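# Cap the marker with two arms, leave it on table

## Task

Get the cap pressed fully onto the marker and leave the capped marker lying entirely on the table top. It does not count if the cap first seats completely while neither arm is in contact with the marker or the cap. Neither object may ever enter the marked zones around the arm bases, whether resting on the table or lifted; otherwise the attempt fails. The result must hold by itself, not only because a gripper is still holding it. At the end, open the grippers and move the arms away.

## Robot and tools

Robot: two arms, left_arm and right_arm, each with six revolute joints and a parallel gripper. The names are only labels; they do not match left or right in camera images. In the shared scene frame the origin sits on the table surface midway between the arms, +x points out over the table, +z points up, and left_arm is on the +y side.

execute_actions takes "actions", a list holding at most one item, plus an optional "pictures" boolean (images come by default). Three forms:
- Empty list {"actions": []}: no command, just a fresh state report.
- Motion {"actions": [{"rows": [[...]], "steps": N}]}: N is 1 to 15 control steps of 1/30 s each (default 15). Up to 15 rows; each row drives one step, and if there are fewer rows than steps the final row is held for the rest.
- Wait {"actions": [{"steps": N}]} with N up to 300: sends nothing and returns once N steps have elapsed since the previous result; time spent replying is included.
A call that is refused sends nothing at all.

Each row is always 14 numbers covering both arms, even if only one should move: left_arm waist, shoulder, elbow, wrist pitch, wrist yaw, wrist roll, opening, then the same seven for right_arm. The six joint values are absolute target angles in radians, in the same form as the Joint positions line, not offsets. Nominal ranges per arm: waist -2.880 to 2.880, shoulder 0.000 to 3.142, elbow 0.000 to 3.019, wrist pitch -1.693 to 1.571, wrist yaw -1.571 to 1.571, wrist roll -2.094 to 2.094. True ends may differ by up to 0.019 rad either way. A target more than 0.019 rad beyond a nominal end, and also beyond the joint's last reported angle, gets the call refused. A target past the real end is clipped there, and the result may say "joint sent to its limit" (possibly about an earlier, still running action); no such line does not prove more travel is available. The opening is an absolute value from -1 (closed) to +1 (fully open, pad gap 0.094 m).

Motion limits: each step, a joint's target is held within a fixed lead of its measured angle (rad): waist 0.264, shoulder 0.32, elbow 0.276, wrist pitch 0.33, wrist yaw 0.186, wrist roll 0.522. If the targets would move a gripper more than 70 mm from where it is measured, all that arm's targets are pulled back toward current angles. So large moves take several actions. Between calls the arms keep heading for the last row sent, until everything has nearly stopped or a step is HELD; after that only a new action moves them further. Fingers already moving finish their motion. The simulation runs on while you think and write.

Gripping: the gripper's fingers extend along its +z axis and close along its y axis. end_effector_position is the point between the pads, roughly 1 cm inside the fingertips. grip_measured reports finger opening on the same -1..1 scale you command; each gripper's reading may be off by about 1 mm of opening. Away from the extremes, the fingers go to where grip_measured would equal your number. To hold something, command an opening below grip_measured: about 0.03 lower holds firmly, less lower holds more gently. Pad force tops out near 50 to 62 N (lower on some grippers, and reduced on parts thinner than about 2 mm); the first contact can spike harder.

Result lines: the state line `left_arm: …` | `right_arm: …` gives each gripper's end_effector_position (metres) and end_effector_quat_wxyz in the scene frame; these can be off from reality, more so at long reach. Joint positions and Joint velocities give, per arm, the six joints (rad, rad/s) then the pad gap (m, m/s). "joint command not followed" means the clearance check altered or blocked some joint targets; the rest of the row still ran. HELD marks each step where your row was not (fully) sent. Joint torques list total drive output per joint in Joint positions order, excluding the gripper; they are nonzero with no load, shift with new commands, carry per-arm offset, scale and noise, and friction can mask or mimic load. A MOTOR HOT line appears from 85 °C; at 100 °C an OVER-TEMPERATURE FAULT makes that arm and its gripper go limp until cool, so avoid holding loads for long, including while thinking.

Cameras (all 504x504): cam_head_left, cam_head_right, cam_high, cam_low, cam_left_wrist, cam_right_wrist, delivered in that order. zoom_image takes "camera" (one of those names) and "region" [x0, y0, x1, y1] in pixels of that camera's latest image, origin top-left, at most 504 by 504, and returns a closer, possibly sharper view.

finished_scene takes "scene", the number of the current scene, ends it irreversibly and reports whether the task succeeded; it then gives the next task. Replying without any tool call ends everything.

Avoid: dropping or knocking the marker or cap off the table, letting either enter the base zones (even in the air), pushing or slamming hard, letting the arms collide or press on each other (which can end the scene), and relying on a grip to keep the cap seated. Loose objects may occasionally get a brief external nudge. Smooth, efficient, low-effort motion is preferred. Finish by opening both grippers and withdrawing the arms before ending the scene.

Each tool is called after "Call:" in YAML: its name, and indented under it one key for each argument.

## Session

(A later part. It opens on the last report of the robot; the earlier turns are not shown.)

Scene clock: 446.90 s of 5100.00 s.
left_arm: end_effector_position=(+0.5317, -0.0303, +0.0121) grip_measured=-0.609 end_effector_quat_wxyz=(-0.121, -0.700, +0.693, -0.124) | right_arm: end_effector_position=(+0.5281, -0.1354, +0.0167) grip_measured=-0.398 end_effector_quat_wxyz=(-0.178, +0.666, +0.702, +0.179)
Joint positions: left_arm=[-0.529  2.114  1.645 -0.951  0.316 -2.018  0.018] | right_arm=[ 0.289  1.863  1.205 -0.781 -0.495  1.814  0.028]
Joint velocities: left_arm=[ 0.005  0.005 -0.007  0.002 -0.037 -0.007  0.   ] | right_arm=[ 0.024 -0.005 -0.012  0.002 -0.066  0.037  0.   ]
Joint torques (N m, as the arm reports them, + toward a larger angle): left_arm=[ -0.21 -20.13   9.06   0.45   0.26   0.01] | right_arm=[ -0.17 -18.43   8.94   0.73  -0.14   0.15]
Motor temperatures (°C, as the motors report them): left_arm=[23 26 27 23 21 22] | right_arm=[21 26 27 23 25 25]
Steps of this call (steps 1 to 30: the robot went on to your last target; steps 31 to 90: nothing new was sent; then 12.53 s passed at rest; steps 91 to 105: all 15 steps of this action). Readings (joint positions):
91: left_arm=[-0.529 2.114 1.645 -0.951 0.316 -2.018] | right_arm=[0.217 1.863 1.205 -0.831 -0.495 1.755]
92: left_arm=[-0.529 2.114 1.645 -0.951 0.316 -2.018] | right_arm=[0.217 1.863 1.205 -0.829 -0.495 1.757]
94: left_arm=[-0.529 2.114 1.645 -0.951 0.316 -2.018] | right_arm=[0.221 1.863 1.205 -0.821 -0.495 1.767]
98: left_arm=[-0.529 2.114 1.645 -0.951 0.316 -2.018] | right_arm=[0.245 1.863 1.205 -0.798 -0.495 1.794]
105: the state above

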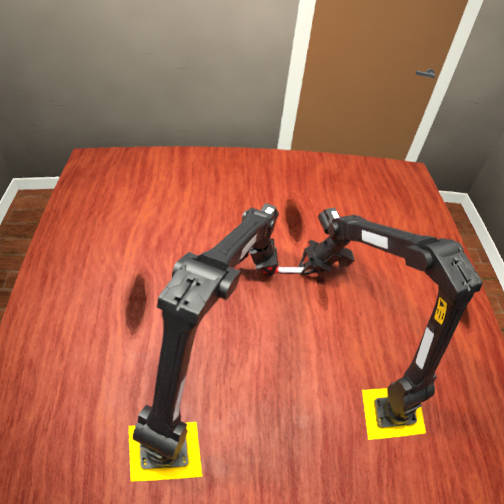

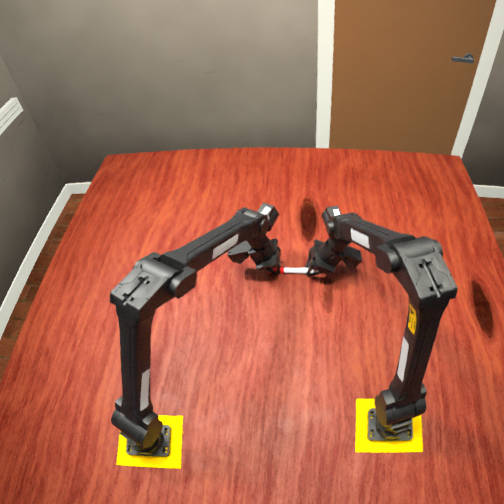

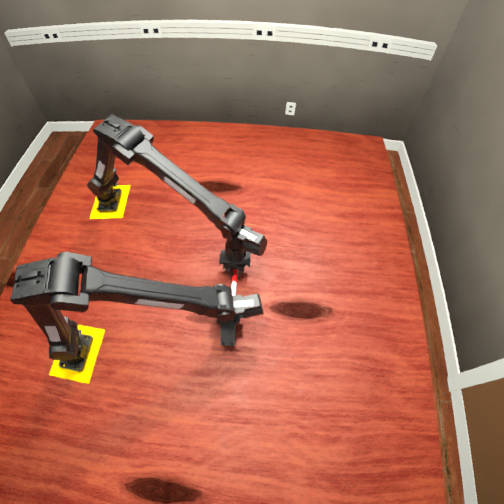

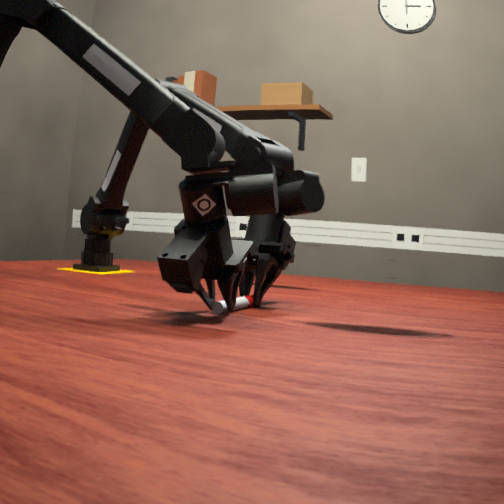

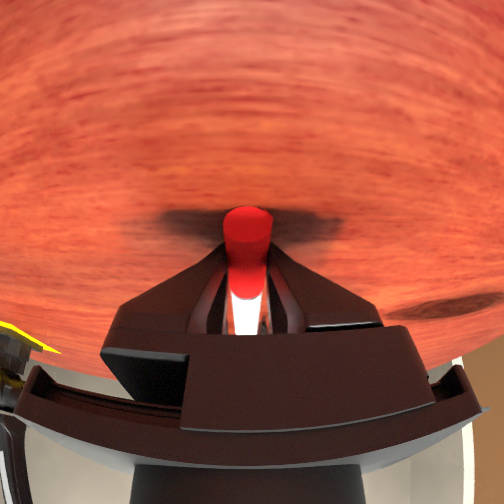

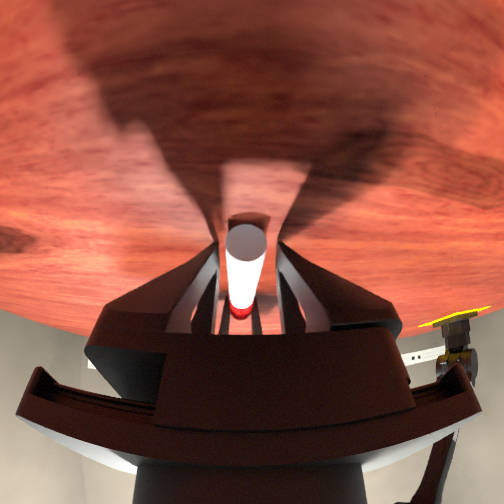

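Correct slightly, grip, press.

Call:
execute_actions:
  actions:
    - {"rows":[[-0.529,2.116,1.645,-0.945,0.318,-2.015,-0.65,0.289,1.86,1.21,-0.755,-0.495,1.85,-0.45],[-0.529,2.116,1.645,-0.945,0.318,-2.015,-0.65,0.289,1.86,1.21,-0.755,-0.495,1.85,-0.5],[-0.529,2.116,1.645,-0.945,0.318,-2.015,-0.65,0.289,1.86,1.21,-0.755,-0.495,1.85,-0.55],[-0.529,2.116,1.645,-0.945,0.318,-2.015,-0.65,0.289,1.86,1.21,-0.755,-0.495,1.85,-0.58],[-0.529,2.116,1.645,-0.945,0.318,-2.015,-0.65,0.289,1.86,1.21,-0.755,-0.495,1.85,-0.61],[-0.529,2.116,1.645,-0.945,0.318,-2.015,-0.65,0.289,1.86,1.21,-0.755,-0.495,1.85,-0.64],[-0.529,2.116,1.645,-0.945,0.318,-2.015,-0.65,0.289,1.86,1.21,-0.755,-0.495,1.85,-0.67],[-0.529,2.116,1.645,-0.945,0.318,-2.015,-0.65,0.289,1.86,1.21,-0.755,-0.495,1.85,-0.7]],"steps":12}
  pictures: false

Call:
execute_actions:
  actions:
    - {"rows":[[-0.535,2.116,1.645,-0.941,0.324,-2.015,-0.65,0.295,1.86,1.21,-0.753,-0.5,1.85,-0.7],[-0.541,2.116,1.645,-0.937,0.33,-2.015,-0.65,0.301,1.86,1.21,-0.751,-0.505,1.85,-0.7],[-0.547,2.116,1.645,-0.933,0.336,-2.015,-0.65,0.307,1.86,1.21,-0.749,-0.51,1.85,-0.7],[-0.553,2.116,1.645,-0.929,0.342,-2.015,-0.65,0.313,1.86,1.21,-0.747,-0.515,1.85,-0.7],[-0.559,2.116,1.645,-0.925,0.348,-2.015,-0.65,0.319,1.86,1.21,-0.745,-0.52,1.85,-0.7],[-0.565,2.116,1.645,-0.921,0.354,-2.015,-0.65,0.325,1.86,1.21,-0.743,-0.525,1.85,-0.7],[-0.571,2.116,1.645,-0.917,0.36,-2.015,-0.65,0.331,1.86,1.21,-0.741,-0.53,1.85,-0.7],[-0.577,2.116,1.645,-0.913,0.366,-2.015,-0.65,0.337,1.86,1.21,-0.739,-0.535,1.85,-0.7],[-0.583,2.116,1.645,-0.909,0.372,-2.015,-0.65,0.343,1.86,1.21,-0.737,-0.54,1.85,-0.7],[-0.589,2.116,1.645,-0.905,0.378,-2.015,-0.65,0.349,1.86,1.21,-0.735,-0.545,1.85,-0.7]],"steps":15}

Call:
zoom_image:
  camera: "cam_left_wrist"
  region: [200,200,300,340]

Scene clock: 471.90 s of 5100.00 s.
left_arm: end_effector_position=(+0.5317, -0.0303, +0.0121) grip_measured=-0.609 end_effector_quat_wxyz=(-0.121, -0.700, +0.693, -0.124) | right_arm: end_effector_position=(+0.5301, -0.1351, +0.0170) grip_measured=-0.651 end_effector_quat_wxyz=(-0.178, +0.674, +0.694, +0.181)
Joint positions: left_arm=[-0.529  2.114  1.645 -0.951  0.316 -2.018  0.018] | right_arm=[ 0.289  1.863  1.205 -0.772 -0.495  1.838  0.016]
Joint velocities: left_arm=[-0.005 -0.015 -0.007  0.012  0.022 -0.037 -0.   ] | right_arm=[-0.005 -0.015 -0.022  0.002  0.007 -0.022  0.   ]
Joint torques (N m, as the arm reports them, + toward a larger angle): left_arm=[ -0.25 -20.17   9.08   0.44   0.26   0.01] | right_arm=[  0.73 -18.61   8.97   0.75  -0.16   0.17]
Motor temperatures (°C, as the motors report them): left_arm=[23 26 27 23 21 22] | right_arm=[21 26 27 23 25 25]
Steps of this call (steps 1 to 15: the robot went on to your last target; steps 16 to 90: nothing new was sent; then 21.60 s passed at rest; steps 91 to 102: all 12 steps of this action). Readings (joint positions):
91: left_arm=[-0.529 2.114 1.645 -0.951 0.316 -2.018] | right_arm=[0.289 1.863 1.205 -0.779 -0.495 1.823]
92: left_arm=[-0.529 2.114 1.645 -0.951 0.316 -2.018] | right_arm=[0.289 1.863 1.205 -0.777 -0.495 1.826]
94: left_arm=[-0.529 2.114 1.645 -0.951 0.316 -2.018] | right_arm=[0.289 1.863 1.205 -0.773 -0.495 1.831]
98: left_arm=[-0.529 2.114 1.645 -0.951 0.316 -2.018] | right_arm=[0.289 1.863 1.205 -0.772 -0.495 1.836]
102: the state above

Scene clock: 472.40 s of 5100.00 s.
left_arm: end_effector_position=(+0.5295, -0.0345, +0.0124) grip_measured=-0.609 end_effector_quat_wxyz=(-0.134, -0.697, +0.692, -0.130) | right_arm: end_effector_position=(+0.5288, -0.1318, +0.0177) grip_measured=-0.651 end_effector_quat_wxyz=(-0.184, +0.672, +0.693, +0.185)
Joint positions: left_arm=[-0.529  2.114  1.641 -0.944  0.345 -2.018  0.018] | right_arm=[ 0.291  1.863  1.204 -0.769 -0.51   1.84   0.016]
Joint velocities: left_arm=[-0.005 -0.005  0.017 -0.002 -0.007 -0.022  0.001] | right_arm=[-0.024  0.005 -0.012  0.002 -0.007  0.022 -0.001]
Joint torques (N m, as the arm reports them, + toward a larger angle): left_arm=[ -5.71 -20.19   9.41   1.85   1.57   0.01] | right_arm=[  4.51 -18.46   9.21   1.5   -1.37   0.19]
Motor temperatures (°C, as the motors report them): left_arm=[23 26 27 23 21 22] | right_arm=[21 26 27 23 25 25]
Steps of this call (steps 1 to 15: all 15 steps of this action). Readings (joint positions):
1: left_arm=[-0.529 2.114 1.645 -0.951 0.317 -2.018] | right_arm=[0.289 1.863 1.205 -0.772 -0.495 1.838]
2: left_arm=[-0.529 2.114 1.645 -0.951 0.320 -2.018] | right_arm=[0.289 1.863 1.205 -0.772 -0.496 1.838]
4: left_arm=[-0.529 2.114 1.645 -0.951 0.324 -2.018] | right_arm=[0.289 1.863 1.205 -0.772 -0.499 1.838]
8: left_arm=[-0.529 2.114 1.643 -0.948 0.334 -2.018] | right_arm=[0.289 1.863 1.205 -0.772 -0.505 1.838]
15: the state above

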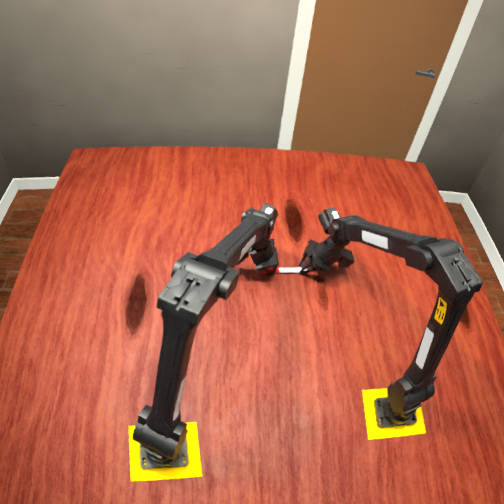

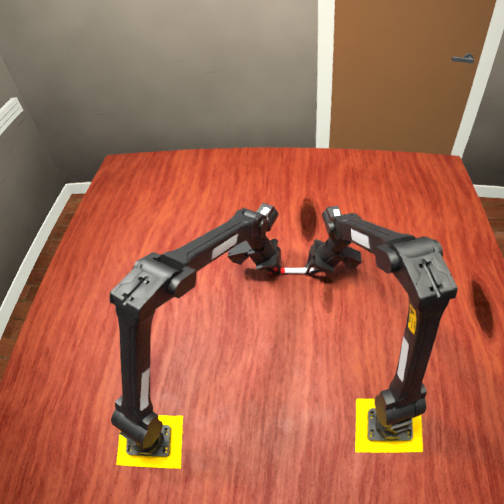

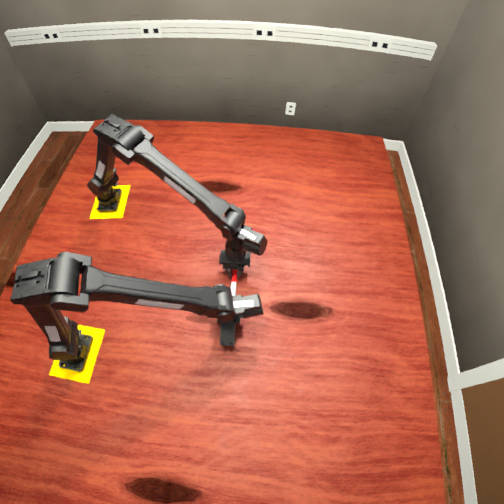

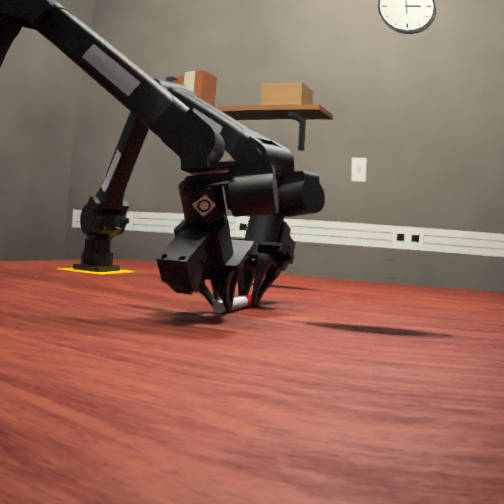

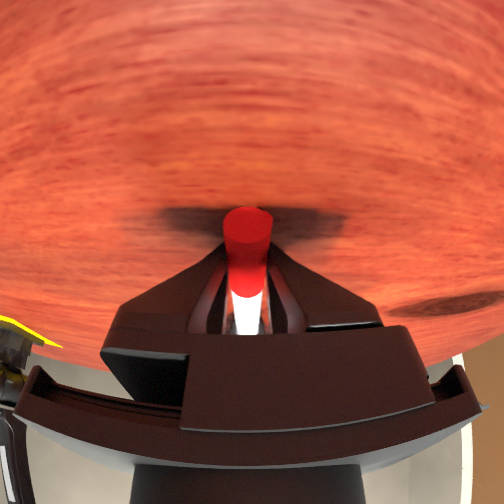

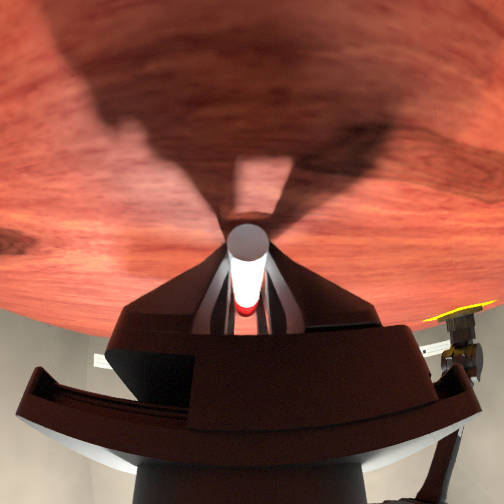

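Region (200, 200, 300, 340) of cam_left_wrist's 504x504 image, scaled by 3.600, with more detail than that image has; it fills the left 360 columns of this view, and the rest is white.

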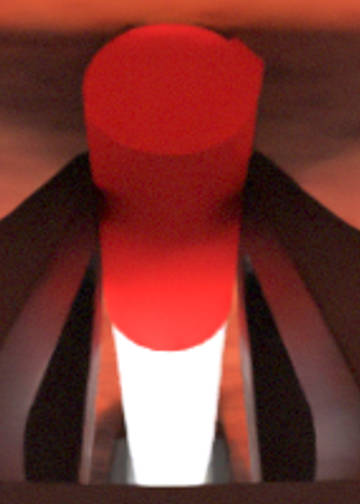

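Call:
execute_actions:
  actions:
    - {"rows":[[-0.594,2.116,1.648,-0.904,0.379,-2.015,-0.66,0.356,1.86,1.212,-0.734,-0.547,1.85,-0.71],[-0.599,2.116,1.651,-0.903,0.38,-2.015,-0.66,0.363,1.86,1.214,-0.733,-0.549,1.85,-0.71],[-0.604,2.116,1.654,-0.902,0.381,-2.015,-0.66,0.37,1.86,1.216,-0.732,-0.551,1.85,-0.71],[-0.609,2.116,1.657,-0.901,0.382,-2.015,-0.66,0.377,1.86,1.218,-0.731,-0.553,1.85,-0.71],[-0.614,2.116,1.66,-0.9,0.383,-2.015,-0.66,0.384,1.86,1.22,-0.73,-0.555,1.85,-0.71],[-0.619,2.116,1.663,-0.899,0.384,-2.015,-0.66,0.391,1.86,1.222,-0.729,-0.557,1.85,-0.71],[-0.624,2.116,1.666,-0.898,0.385,-2.015,-0.66,0.398,1.86,1.224,-0.728,-0.559,1.85,-0.71],[-0.629,2.116,1.669,-0.897,0.386,-2.015,-0.66,0.405,1.86,1.226,-0.727,-0.561,1.85,-0.71],[-0.634,2.116,1.67,-0.896,0.387,-2.015,-0.66,0.412,1.86,1.226,-0.726,-0.563,1.85,-0.71]],"steps":15}

Call:
zoom_image:
  camera: "cam_high"
  region: [215,260,255,300]

Call:
zoom_image:
  camera: "cam_head_right"
  region: [265,255,325,285]

Scene clock: 492.97 s of 5100.00 s.
left_arm: end_effector_position=(+0.5306, -0.0316, +0.0118) grip_measured=-0.609 end_effector_quat_wxyz=(-0.132, -0.699, +0.691, -0.129) | right_arm: end_effector_position=(+0.5294, -0.1322, +0.0171) grip_measured=-0.651 end_effector_quat_wxyz=(-0.181, +0.673, +0.693, +0.184)
Joint positions: left_arm=[-0.525  2.114  1.64  -0.944  0.34  -2.018  0.018] | right_arm=[ 0.292  1.863  1.203 -0.765 -0.503  1.843  0.016]
Joint velocities: left_arm=[-0.005 -0.015 -0.017 -0.002 -0.007  0.051 -0.   ] | right_arm=[ 0.015  0.015 -0.007  0.002 -0.007 -0.037  0.001]
Joint torques (N m, as the arm reports them, + toward a larger angle): left_arm=[ -0.57 -20.35   9.12   0.24   0.34  -0.03] | right_arm=[  0.62 -18.8    8.59   0.24  -0.39   0.05]
Motor temperatures (°C, as the motors report them): left_arm=[23 26 27 23 23 22] | right_arm=[21 26 27 23 27 25]
A step of this action was HELD (marked below), so the robot has no last target. An arm can still carry out its HELD step.
Steps of this call (steps 1 to 15: the robot went on to your last target; steps 16 to 90: nothing new was sent; then 17.07 s passed at rest; steps 91 to 105: all 15 steps of this action). Readings (joint positions):
91: left_arm=[-0.529 2.114 1.641 -0.944 0.345 -2.018] | right_arm=[0.291 1.863 1.204 -0.769 -0.510 1.840]
92: left_arm=[-0.529 2.114 1.641 -0.944 0.345 -2.018] | right_arm=[0.292 1.863 1.204 -0.769 -0.510 1.840]
94: left_arm=[-0.529 2.114 1.641 -0.944 0.345 -2.018] | right_arm=[0.293 1.863 1.204 -0.767 -0.510 1.841]
98: left_arm=[-0.525 2.114 1.640 -0.944 0.338 -2.018] | right_arm=[0.292 1.863 1.203 -0.765 -0.501 1.843] HELD
99: left_arm=[-0.525 2.114 1.640 -0.944 0.340 -2.018] | right_arm=[0.292 1.863 1.203 -0.765 -0.502 1.843] HELD
100: left_arm=[-0.525 2.114 1.640 -0.944 0.340 -2.018] | right_arm=[0.292 1.863 1.203 -0.765 -0.502 1.843] HELD
101: left_arm=[-0.525 2.114 1.640 -0.944 0.340 -2.018] | right_arm=[0.292 1.863 1.203 -0.765 -0.502 1.843] HELD
102: left_arm=[-0.525 2.114 1.640 -0.944 0.340 -2.018] | right_arm=[0.292 1.863 1.203 -0.765 -0.502 1.843] HELD
103: left_arm=[-0.525 2.114 1.640 -0.944 0.340 -2.018] | right_arm=[0.292 1.863 1.203 -0.765 -0.503 1.843] HELD
104: left_arm=[-0.525 2.114 1.640 -0.944 0.340 -2.018] | right_arm=[0.292 1.863 1.203 -0.765 -0.503 1.843] HELD
105: the state above HELD
joint command not followed: on one or more control steps a check withheld the commanded joint targets of the left arm, and it was not sent them on those steps. On the call's last step the targets were still withheld.
cause: the commanded joint targets would bring a part of the robot too close to another arm (this arm's wrist (the part past joint 4) and the other arm's wrist (the part past joint 4)); next, command targets that bring no part of the robot closer to that arm.
joint command not followed: on one or more control steps a check withheld the commanded joint targets of the right arm, and it was not sent them on those steps. On the call's last step the targets were still withheld.
cause: the commanded joint targets would bring a part of the robot too close to another arm (this arm's wrist (the part past joint 4) and the other arm's wrist (the part past joint 4)); next, command targets that bring no part of the robot closer to that arm.

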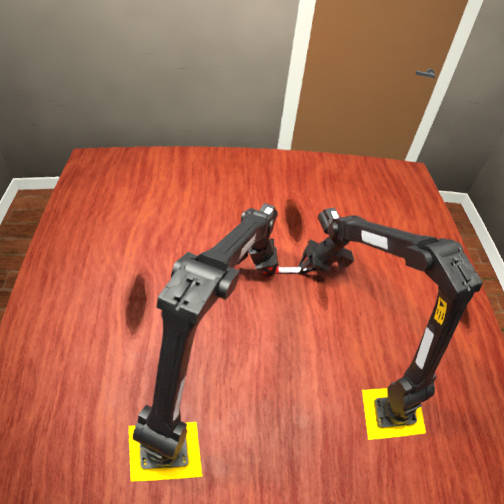

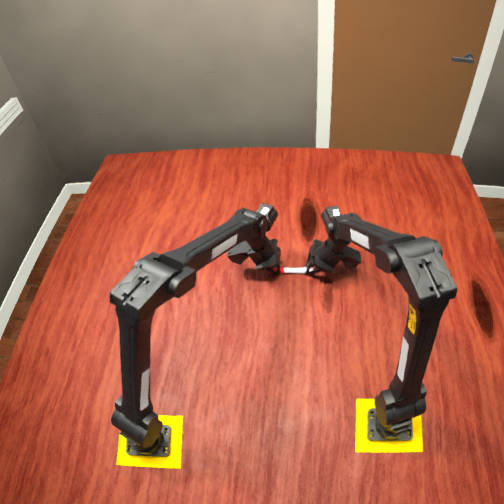

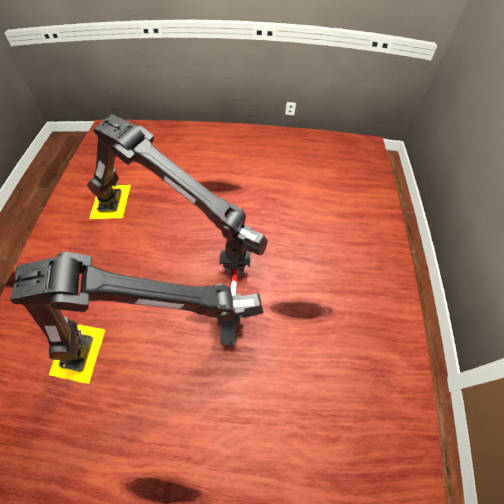

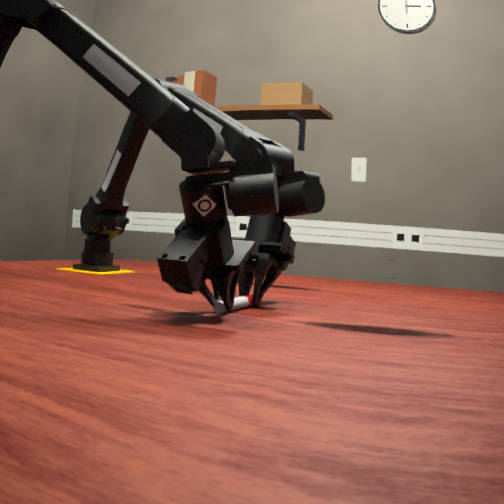

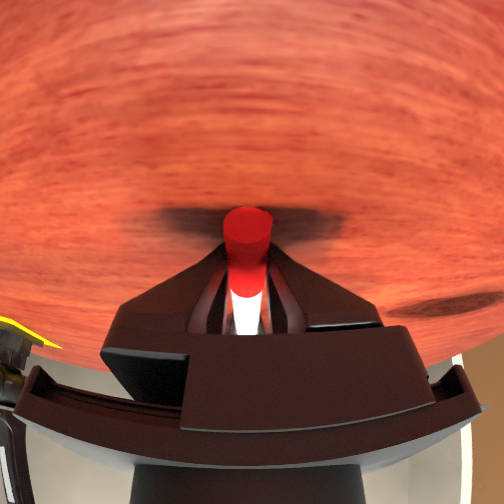

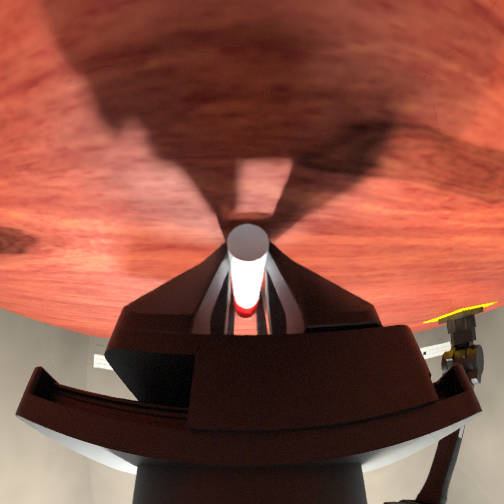

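Region (215, 260, 255, 300) of cam_high's 504x504 image, scaled by 12.600, with more detail than that image has.

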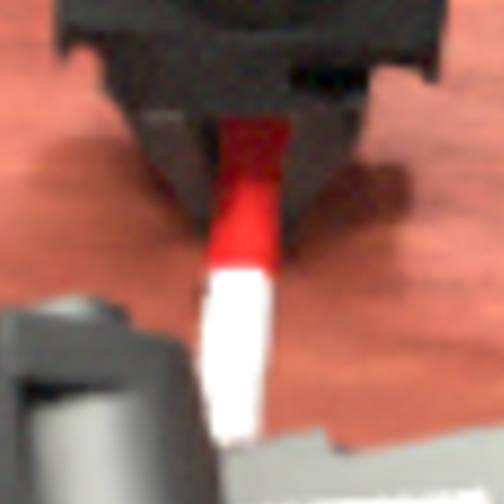

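Region (265, 255, 325, 285) of cam_head_right's 504x504 image, scaled by 8.400, with more detail than that image has.

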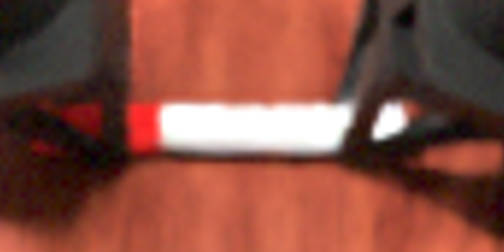

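Call:
execute_actions:
  actions:
    - {"rows":[[-0.525,2.114,1.645,-0.944,0.34,-2.018,-0.5,0.292,1.863,1.205,-0.765,-0.503,1.843,-0.5],[-0.525,2.114,1.645,-0.944,0.34,-2.018,-0.3,0.292,1.863,1.205,-0.765,-0.503,1.843,-0.3],[-0.525,2.114,1.66,-0.944,0.34,-2.018,0,0.292,1.85,1.215,-0.765,-0.503,1.843,0],[-0.525,2.11,1.68,-0.95,0.34,-2.018,0.2,0.285,1.835,1.225,-0.77,-0.5,1.843,0.2],[-0.525,2.11,1.7,-0.97,0.34,-2.018,0.2,0.275,1.82,1.235,-0.78,-0.5,1.843,0.2],[-0.525,2.11,1.72,-0.99,0.33,-2.018,0.2,0.26,1.805,1.245,-0.79,-0.5,1.843,0.2],[-0.53,2.11,1.74,-1.02,0.31,-2.018,0.2,0.245,1.79,1.25,-0.8,-0.5,1.843,0.2],[-0.535,2.11,1.76,-1.05,0.29,-2.018,0.2,0.23,1.775,1.25,-0.81,-0.5,1.843,0.2],[-0.545,2.115,1.78,-1.08,0.27,-2.018,0.2,0.21,1.76,1.25,-0.82,-0.5,1.843,0.2],[-0.555,2.12,1.8,-1.11,0.25,-2.018,0.2,0.19,1.745,1.25,-0.83,-0.5,1.843,0.2],[-0.565,2.125,1.82,-1.14,0.23,-2.018,0.2,0.17,1.73,1.25,-0.84,-0.5,1.843,0.2],[-0.575,2.13,1.84,-1.17,0.21,-2.018,0.2,0.15,1.715,1.25,-0.85,-0.5,1.843,0.2],[-0.585,2.135,1.86,-1.2,0.19,-2.018,0.2,0.13,1.7,1.25,-0.86,-0.5,1.843,0.2],[-0.595,2.14,1.88,-1.23,0.17,-2.018,0.2,0.11,1.69,1.25,-0.87,-0.5,1.843,0.2],[-0.605,2.145,1.9,-1.26,0.15,-2.018,0.2,0.09,1.68,1.25,-0.88,-0.5,1.843,0.2]]}
  pictures: false

Call:
execute_actions:
  actions:
    - {"rows":[[-0.615,2.15,1.915,-1.27,0.15,-2.018,0.2,0.07,1.67,1.25,-0.88,-0.5,1.843,0.2],[-0.625,2.16,1.93,-1.275,0.15,-2.018,0.2,0.05,1.66,1.25,-0.88,-0.5,1.843,0.2],[-0.635,2.17,1.945,-1.28,0.15,-2.018,0.2,0.03,1.65,1.25,-0.88,-0.5,1.843,0.2],[-0.645,2.18,1.96,-1.285,0.15,-2.018,0.2,0.015,1.65,1.25,-0.88,-0.5,1.843,0.2],[-0.655,2.19,1.975,-1.29,0.15,-2.018,0.2,0.0,1.65,1.25,-0.88,-0.5,1.843,0.2],[-0.665,2.2,1.99,-1.295,0.15,-2.018,0.2,0.0,1.65,1.25,-0.88,-0.5,1.843,0.2],[-0.675,2.21,2.0,-1.3,0.15,-2.018,0.2,0.0,1.65,1.25,-0.88,-0.5,1.843,0.2],[-0.685,2.21,2.0,-1.3,0.15,-2.018,0.2,0.0,1.65,1.25,-0.88,-0.5,1.843,0.2]],"steps":15}

Scene clock: 520.33 s of 5100.00 s.
left_arm: end_effector_position=(+0.5427, -0.0227, +0.0529) grip_measured=+0.197 end_effector_quat_wxyz=(-0.067, -0.707, +0.701, -0.059) | right_arm: end_effector_position=(+0.5505, -0.2081, +0.0828) grip_measured=+0.198 end_effector_quat_wxyz=(-0.151, +0.716, +0.645, +0.219)
Joint positions: left_arm=[-0.549  2.132  1.815 -1.188  0.166 -2.018  0.056] | right_arm=[ 0.143  1.729  1.205 -0.845 -0.502  1.843  0.056]
Joint velocities: left_arm=[-0.259  0.063  0.647 -0.847 -0.505 -0.037  0.001] | right_arm=[-0.777 -0.552  0.056 -0.315 -0.007 -0.081  0.   ]
Joint torques (N m, as the arm reports them, + toward a larger angle): left_arm=[ -3.84 -20.29  13.72  -0.41   0.14  -0.02] | right_arm=[  0.52 -18.81  13.58   0.2   -0.1    0.05]
Motor temperatures (°C, as the motors report them): left_arm=[23 26 27 23 22 22] | right_arm=[21 26 27 23 26 25]
Steps of this call (steps 1 to 90: nothing new was sent; then 23.87 s passed at rest; steps 91 to 105: all 15 steps of this action). Readings (joint positions):
91: left_arm=[-0.525 2.114 1.640 -0.944 0.340 -2.018] | right_arm=[0.292 1.863 1.203 -0.765 -0.502 1.843]
92: left_arm=[-0.525 2.114 1.640 -0.944 0.342 -2.018] | right_arm=[0.292 1.863 1.203 -0.765 -0.502 1.843]
94: left_arm=[-0.525 2.114 1.640 -0.944 0.343 -2.018] | right_arm=[0.292 1.863 1.203 -0.765 -0.502 1.843]
98: left_arm=[-0.525 2.118 1.668 -0.993 0.307 -2.018] | right_arm=[0.278 1.845 1.203 -0.781 -0.502 1.843]
105: the state above

Scene clock: 520.83 s of 5100.00 s.
left_arm: end_effector_position=(+0.5081, -0.1169, +0.0521) grip_measured=+0.197 end_effector_quat_wxyz=(-0.069, -0.654, +0.753, -0.034) | right_arm: end_effector_position=(+0.5692, -0.2866, +0.1296) grip_measured=+0.198 end_effector_quat_wxyz=(-0.109, +0.753, +0.595, +0.258)
Joint positions: left_arm=[-0.701  2.214  1.957 -1.285  0.152 -2.018  0.056] | right_arm=[-0.007  1.644  1.219 -0.865 -0.5    1.843  0.056]
Joint velocities: left_arm=[-0.005  0.073  0.002 -0.002 -0.022 -0.066 -0.   ] | right_arm=[ 0.073 -0.005 -0.017  0.007  0.022 -0.022 -0.   ]
Joint torques (N m, as the arm reports them, + toward a larger angle): left_arm=[  1.28 -22.98  13.56  -0.65  -0.03  -0.03] | right_arm=[  1.46 -16.08  13.33   0.07  -0.21   0.09]
Motor temperatures (°C, as the motors report them): left_arm=[23 26 27 23 22 22] | right_arm=[21 26 27 23 26 25]
Steps of this call (steps 1 to 15: all 15 steps of this action). Readings (joint positions):
1: left_arm=[-0.559 2.134 1.836 -1.214 0.157 -2.018] | right_arm=[0.117 1.711 1.207 -0.853 -0.502 1.843]
2: left_arm=[-0.570 2.136 1.854 -1.232 0.153 -2.018] | right_arm=[0.091 1.694 1.209 -0.858 -0.502 1.843]
4: left_arm=[-0.595 2.143 1.889 -1.254 0.152 -2.018] | right_arm=[0.042 1.666 1.213 -0.862 -0.502 1.843]
8: left_arm=[-0.651 2.174 1.950 -1.277 0.152 -2.018] | right_arm=[-0.018 1.644 1.219 -0.863 -0.500 1.843]
15: the state above

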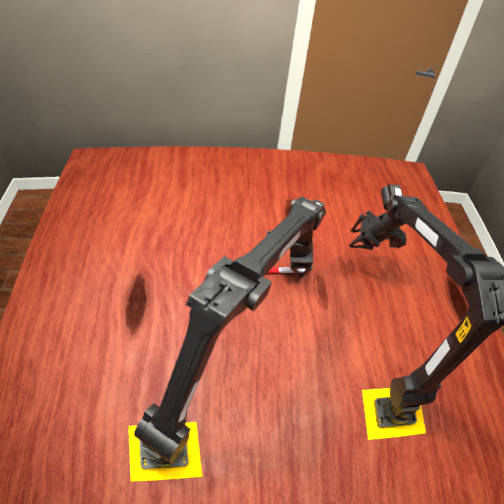

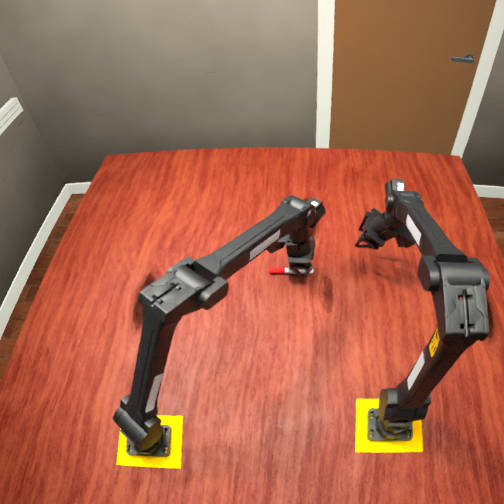

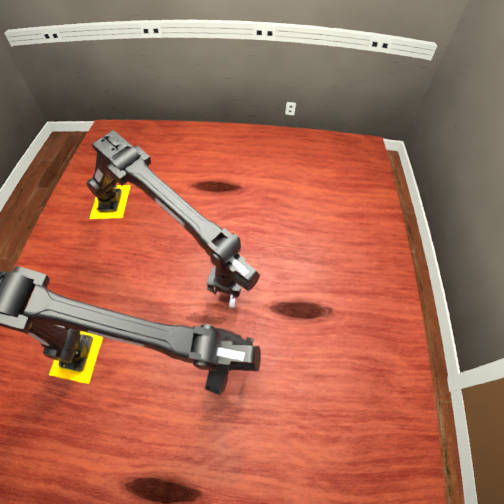

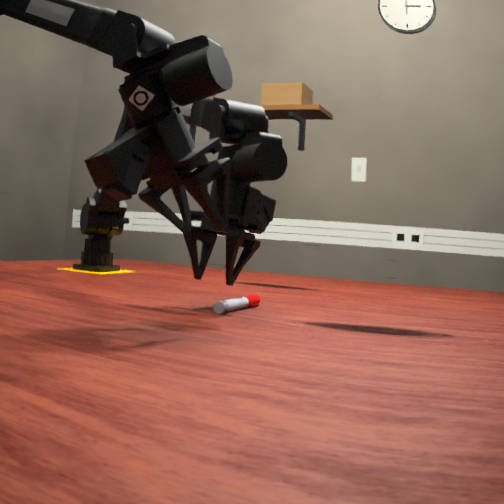

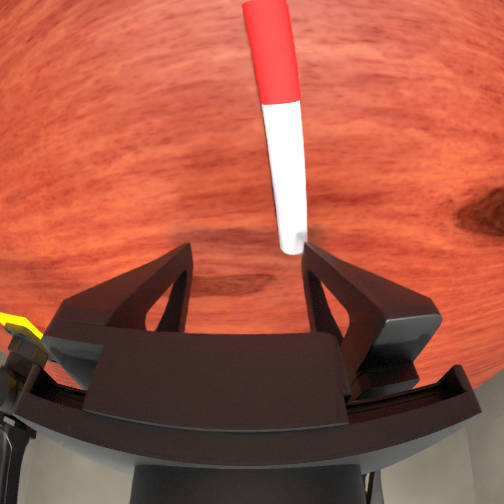

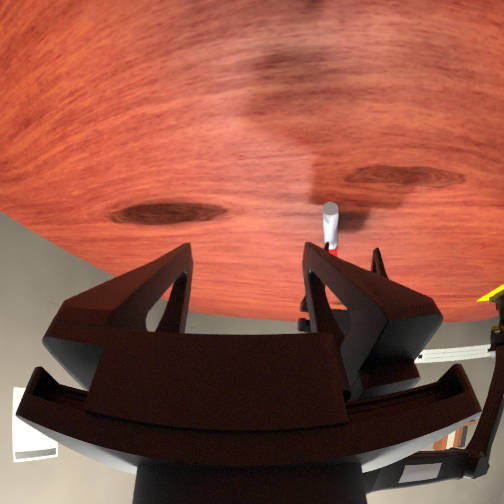

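Call:
zoom_image:
  camera: "cam_left_wrist"
  region: [250,75,315,130]

Region (250, 75, 315, 130) of cam_left_wrist's 504x504 image, scaled by 7.754, with more detail than that image has; it fills the top 426 rows of this view, and the rest is white.

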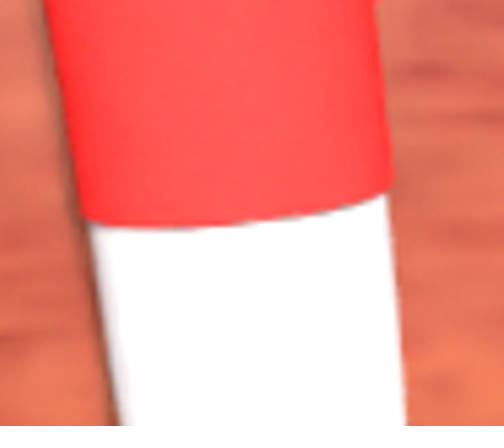

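Flush. Retreat.

Call:
execute_actions:
  actions:
    - {"rows":[[-0.68,2.19,2.0,-1.3,0.15,-2.018,0.2,0.0,1.65,1.25,-0.88,-0.5,1.843,0.2],[-0.67,2.17,1.99,-1.3,0.15,-2.018,0.2,0.0,1.65,1.25,-0.88,-0.5,1.843,0.2],[-0.655,2.15,1.98,-1.3,0.15,-2.018,0.2,0.0,1.65,1.25,-0.88,-0.5,1.843,0.2],[-0.635,2.125,1.96,-1.3,0.15,-2.018,0.2,0.0,1.65,1.25,-0.88,-0.5,1.843,0.2],[-0.61,2.1,1.94,-1.3,0.15,-2.018,0.2,0.0,1.65,1.25,-0.88,-0.5,1.843,0.2],[-0.58,2.07,1.92,-1.3,0.15,-2.018,0.2,0.0,1.65,1.25,-0.88,-0.5,1.843,0.2],[-0.55,2.04,1.9,-1.3,0.15,-2.018,0.2,0.0,1.65,1.25,-0.88,-0.5,1.843,0.2],[-0.52,2.01,1.88,-1.3,0.15,-2.018,0.2,0.0,1.65,1.25,-0.88,-0.5,1.843,0.2],[-0.49,1.98,1.86,-1.3,0.15,-2.018,0.2,0.0,1.65,1.25,-0.88,-0.5,1.843,0.2],[-0.46,1.95,1.84,-1.3,0.15,-2.018,0.2,0.0,1.65,1.25,-0.88,-0.5,1.843,0.2],[-0.43,1.92,1.82,-1.3,0.15,-2.018,0.2,0.0,1.65,1.25,-0.88,-0.5,1.843,0.2],[-0.4,1.9,1.8,-1.3,0.15,-2.018,0.2,0.0,1.65,1.25,-0.88,-0.5,1.843,0.2],[-0.375,1.88,1.79,-1.3,0.15,-2.018,0.2,0.0,1.65,1.25,-0.88,-0.5,1.843,0.2],[-0.36,1.87,1.78,-1.3,0.15,-2.018,0.2,0.0,1.65,1.25,-0.88,-0.5,1.843,0.2],[-0.35,1.86,1.78,-1.3,0.15,-2.018,0.2,0.0,1.65,1.25,-0.88,-0.5,1.843,0.2]]}

Scene clock: 547.57 s of 5100.00 s.
left_arm: end_effector_position=(+0.5414, +0.0037, +0.1334) grip_measured=+0.197 end_effector_quat_wxyz=(+0.052, +0.717, -0.690, +0.077) | right_arm: end_effector_position=(+0.5689, -0.2848, +0.1296) grip_measured=+0.198 end_effector_quat_wxyz=(-0.109, +0.752, +0.596, +0.258)
Joint positions: left_arm=[-0.517  2.013  1.834 -1.286  0.152 -2.018  0.056] | right_arm=[-0.004  1.644  1.219 -0.865 -0.5    1.843  0.056]
Joint velocities: left_arm=[ 0.718 -0.62  -0.339  0.002 -0.051  0.022  0.   ] | right_arm=[ 0.005  0.005 -0.017  0.002 -0.022 -0.022  0.   ]
Joint torques (N m, as the arm reports them, + toward a larger angle): left_arm=[  1.75 -22.12   9.92  -0.27   0.01  -0.01] | right_arm=[  0.94 -16.09  13.07  -0.09  -0.13   0.07]
Motor temperatures (°C, as the motors report them): left_arm=[23 27 29 23 21 22] | right_arm=[21 26 30 23 25 25]
Steps of this call (steps 1 to 15: the robot went on to your last target; steps 16 to 90: nothing new was sent; then 23.23 s passed at rest; steps 91 to 105: all 15 steps of this action). Readings (joint positions):
91: left_arm=[-0.697 2.218 1.957 -1.285 0.152 -2.018] | right_arm=[-0.004 1.644 1.219 -0.865 -0.500 1.843]
92: left_arm=[-0.697 2.217 1.957 -1.285 0.152 -2.018] | right_arm=[-0.004 1.644 1.219 -0.865 -0.500 1.843]
94: left_arm=[-0.692 2.209 1.956 -1.286 0.152 -2.018] | right_arm=[-0.004 1.644 1.219 -0.865 -0.500 1.843]
98: left_arm=[-0.657 2.155 1.920 -1.286 0.152 -2.018] | right_arm=[-0.004 1.644 1.219 -0.865 -0.500 1.843]
105: the state above

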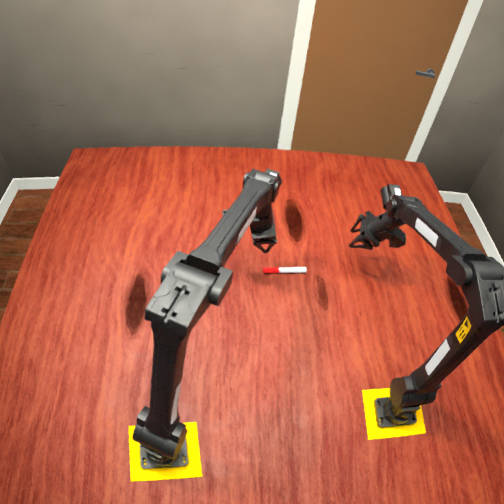

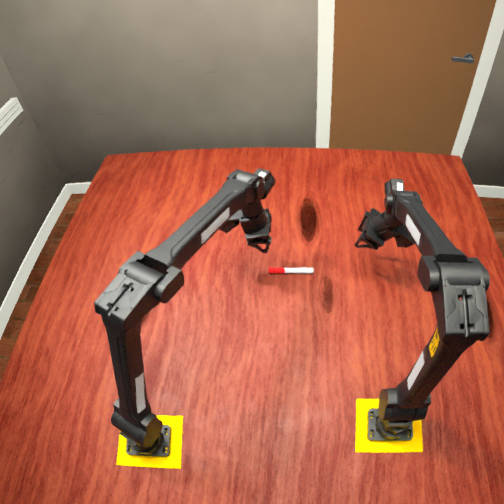

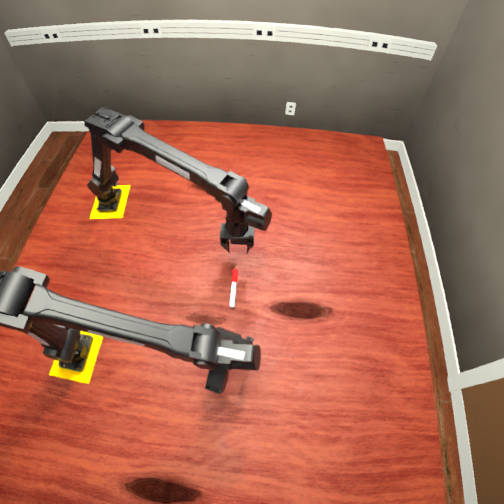

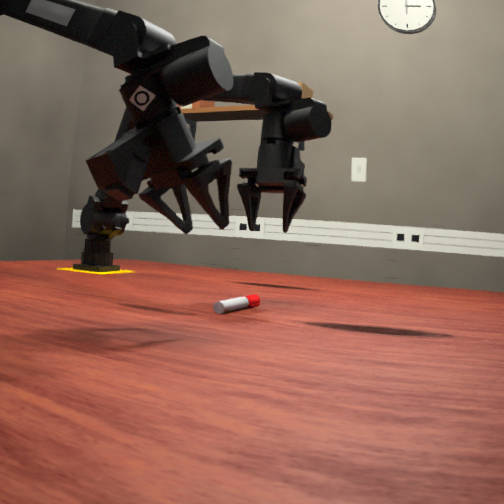

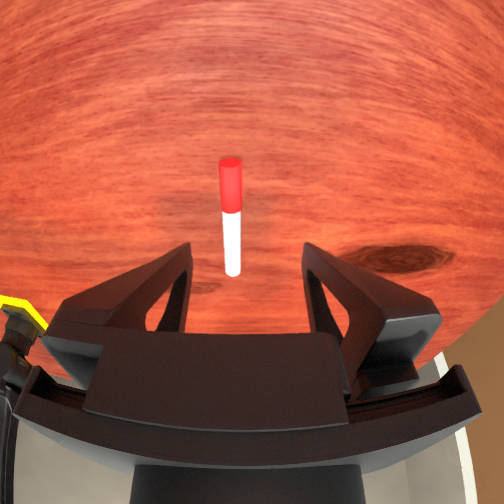

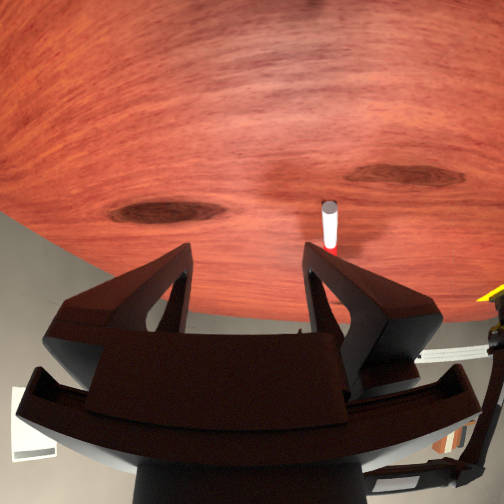

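Call:
finished_scene:
  scene: 1

The scene is finished: the task was done.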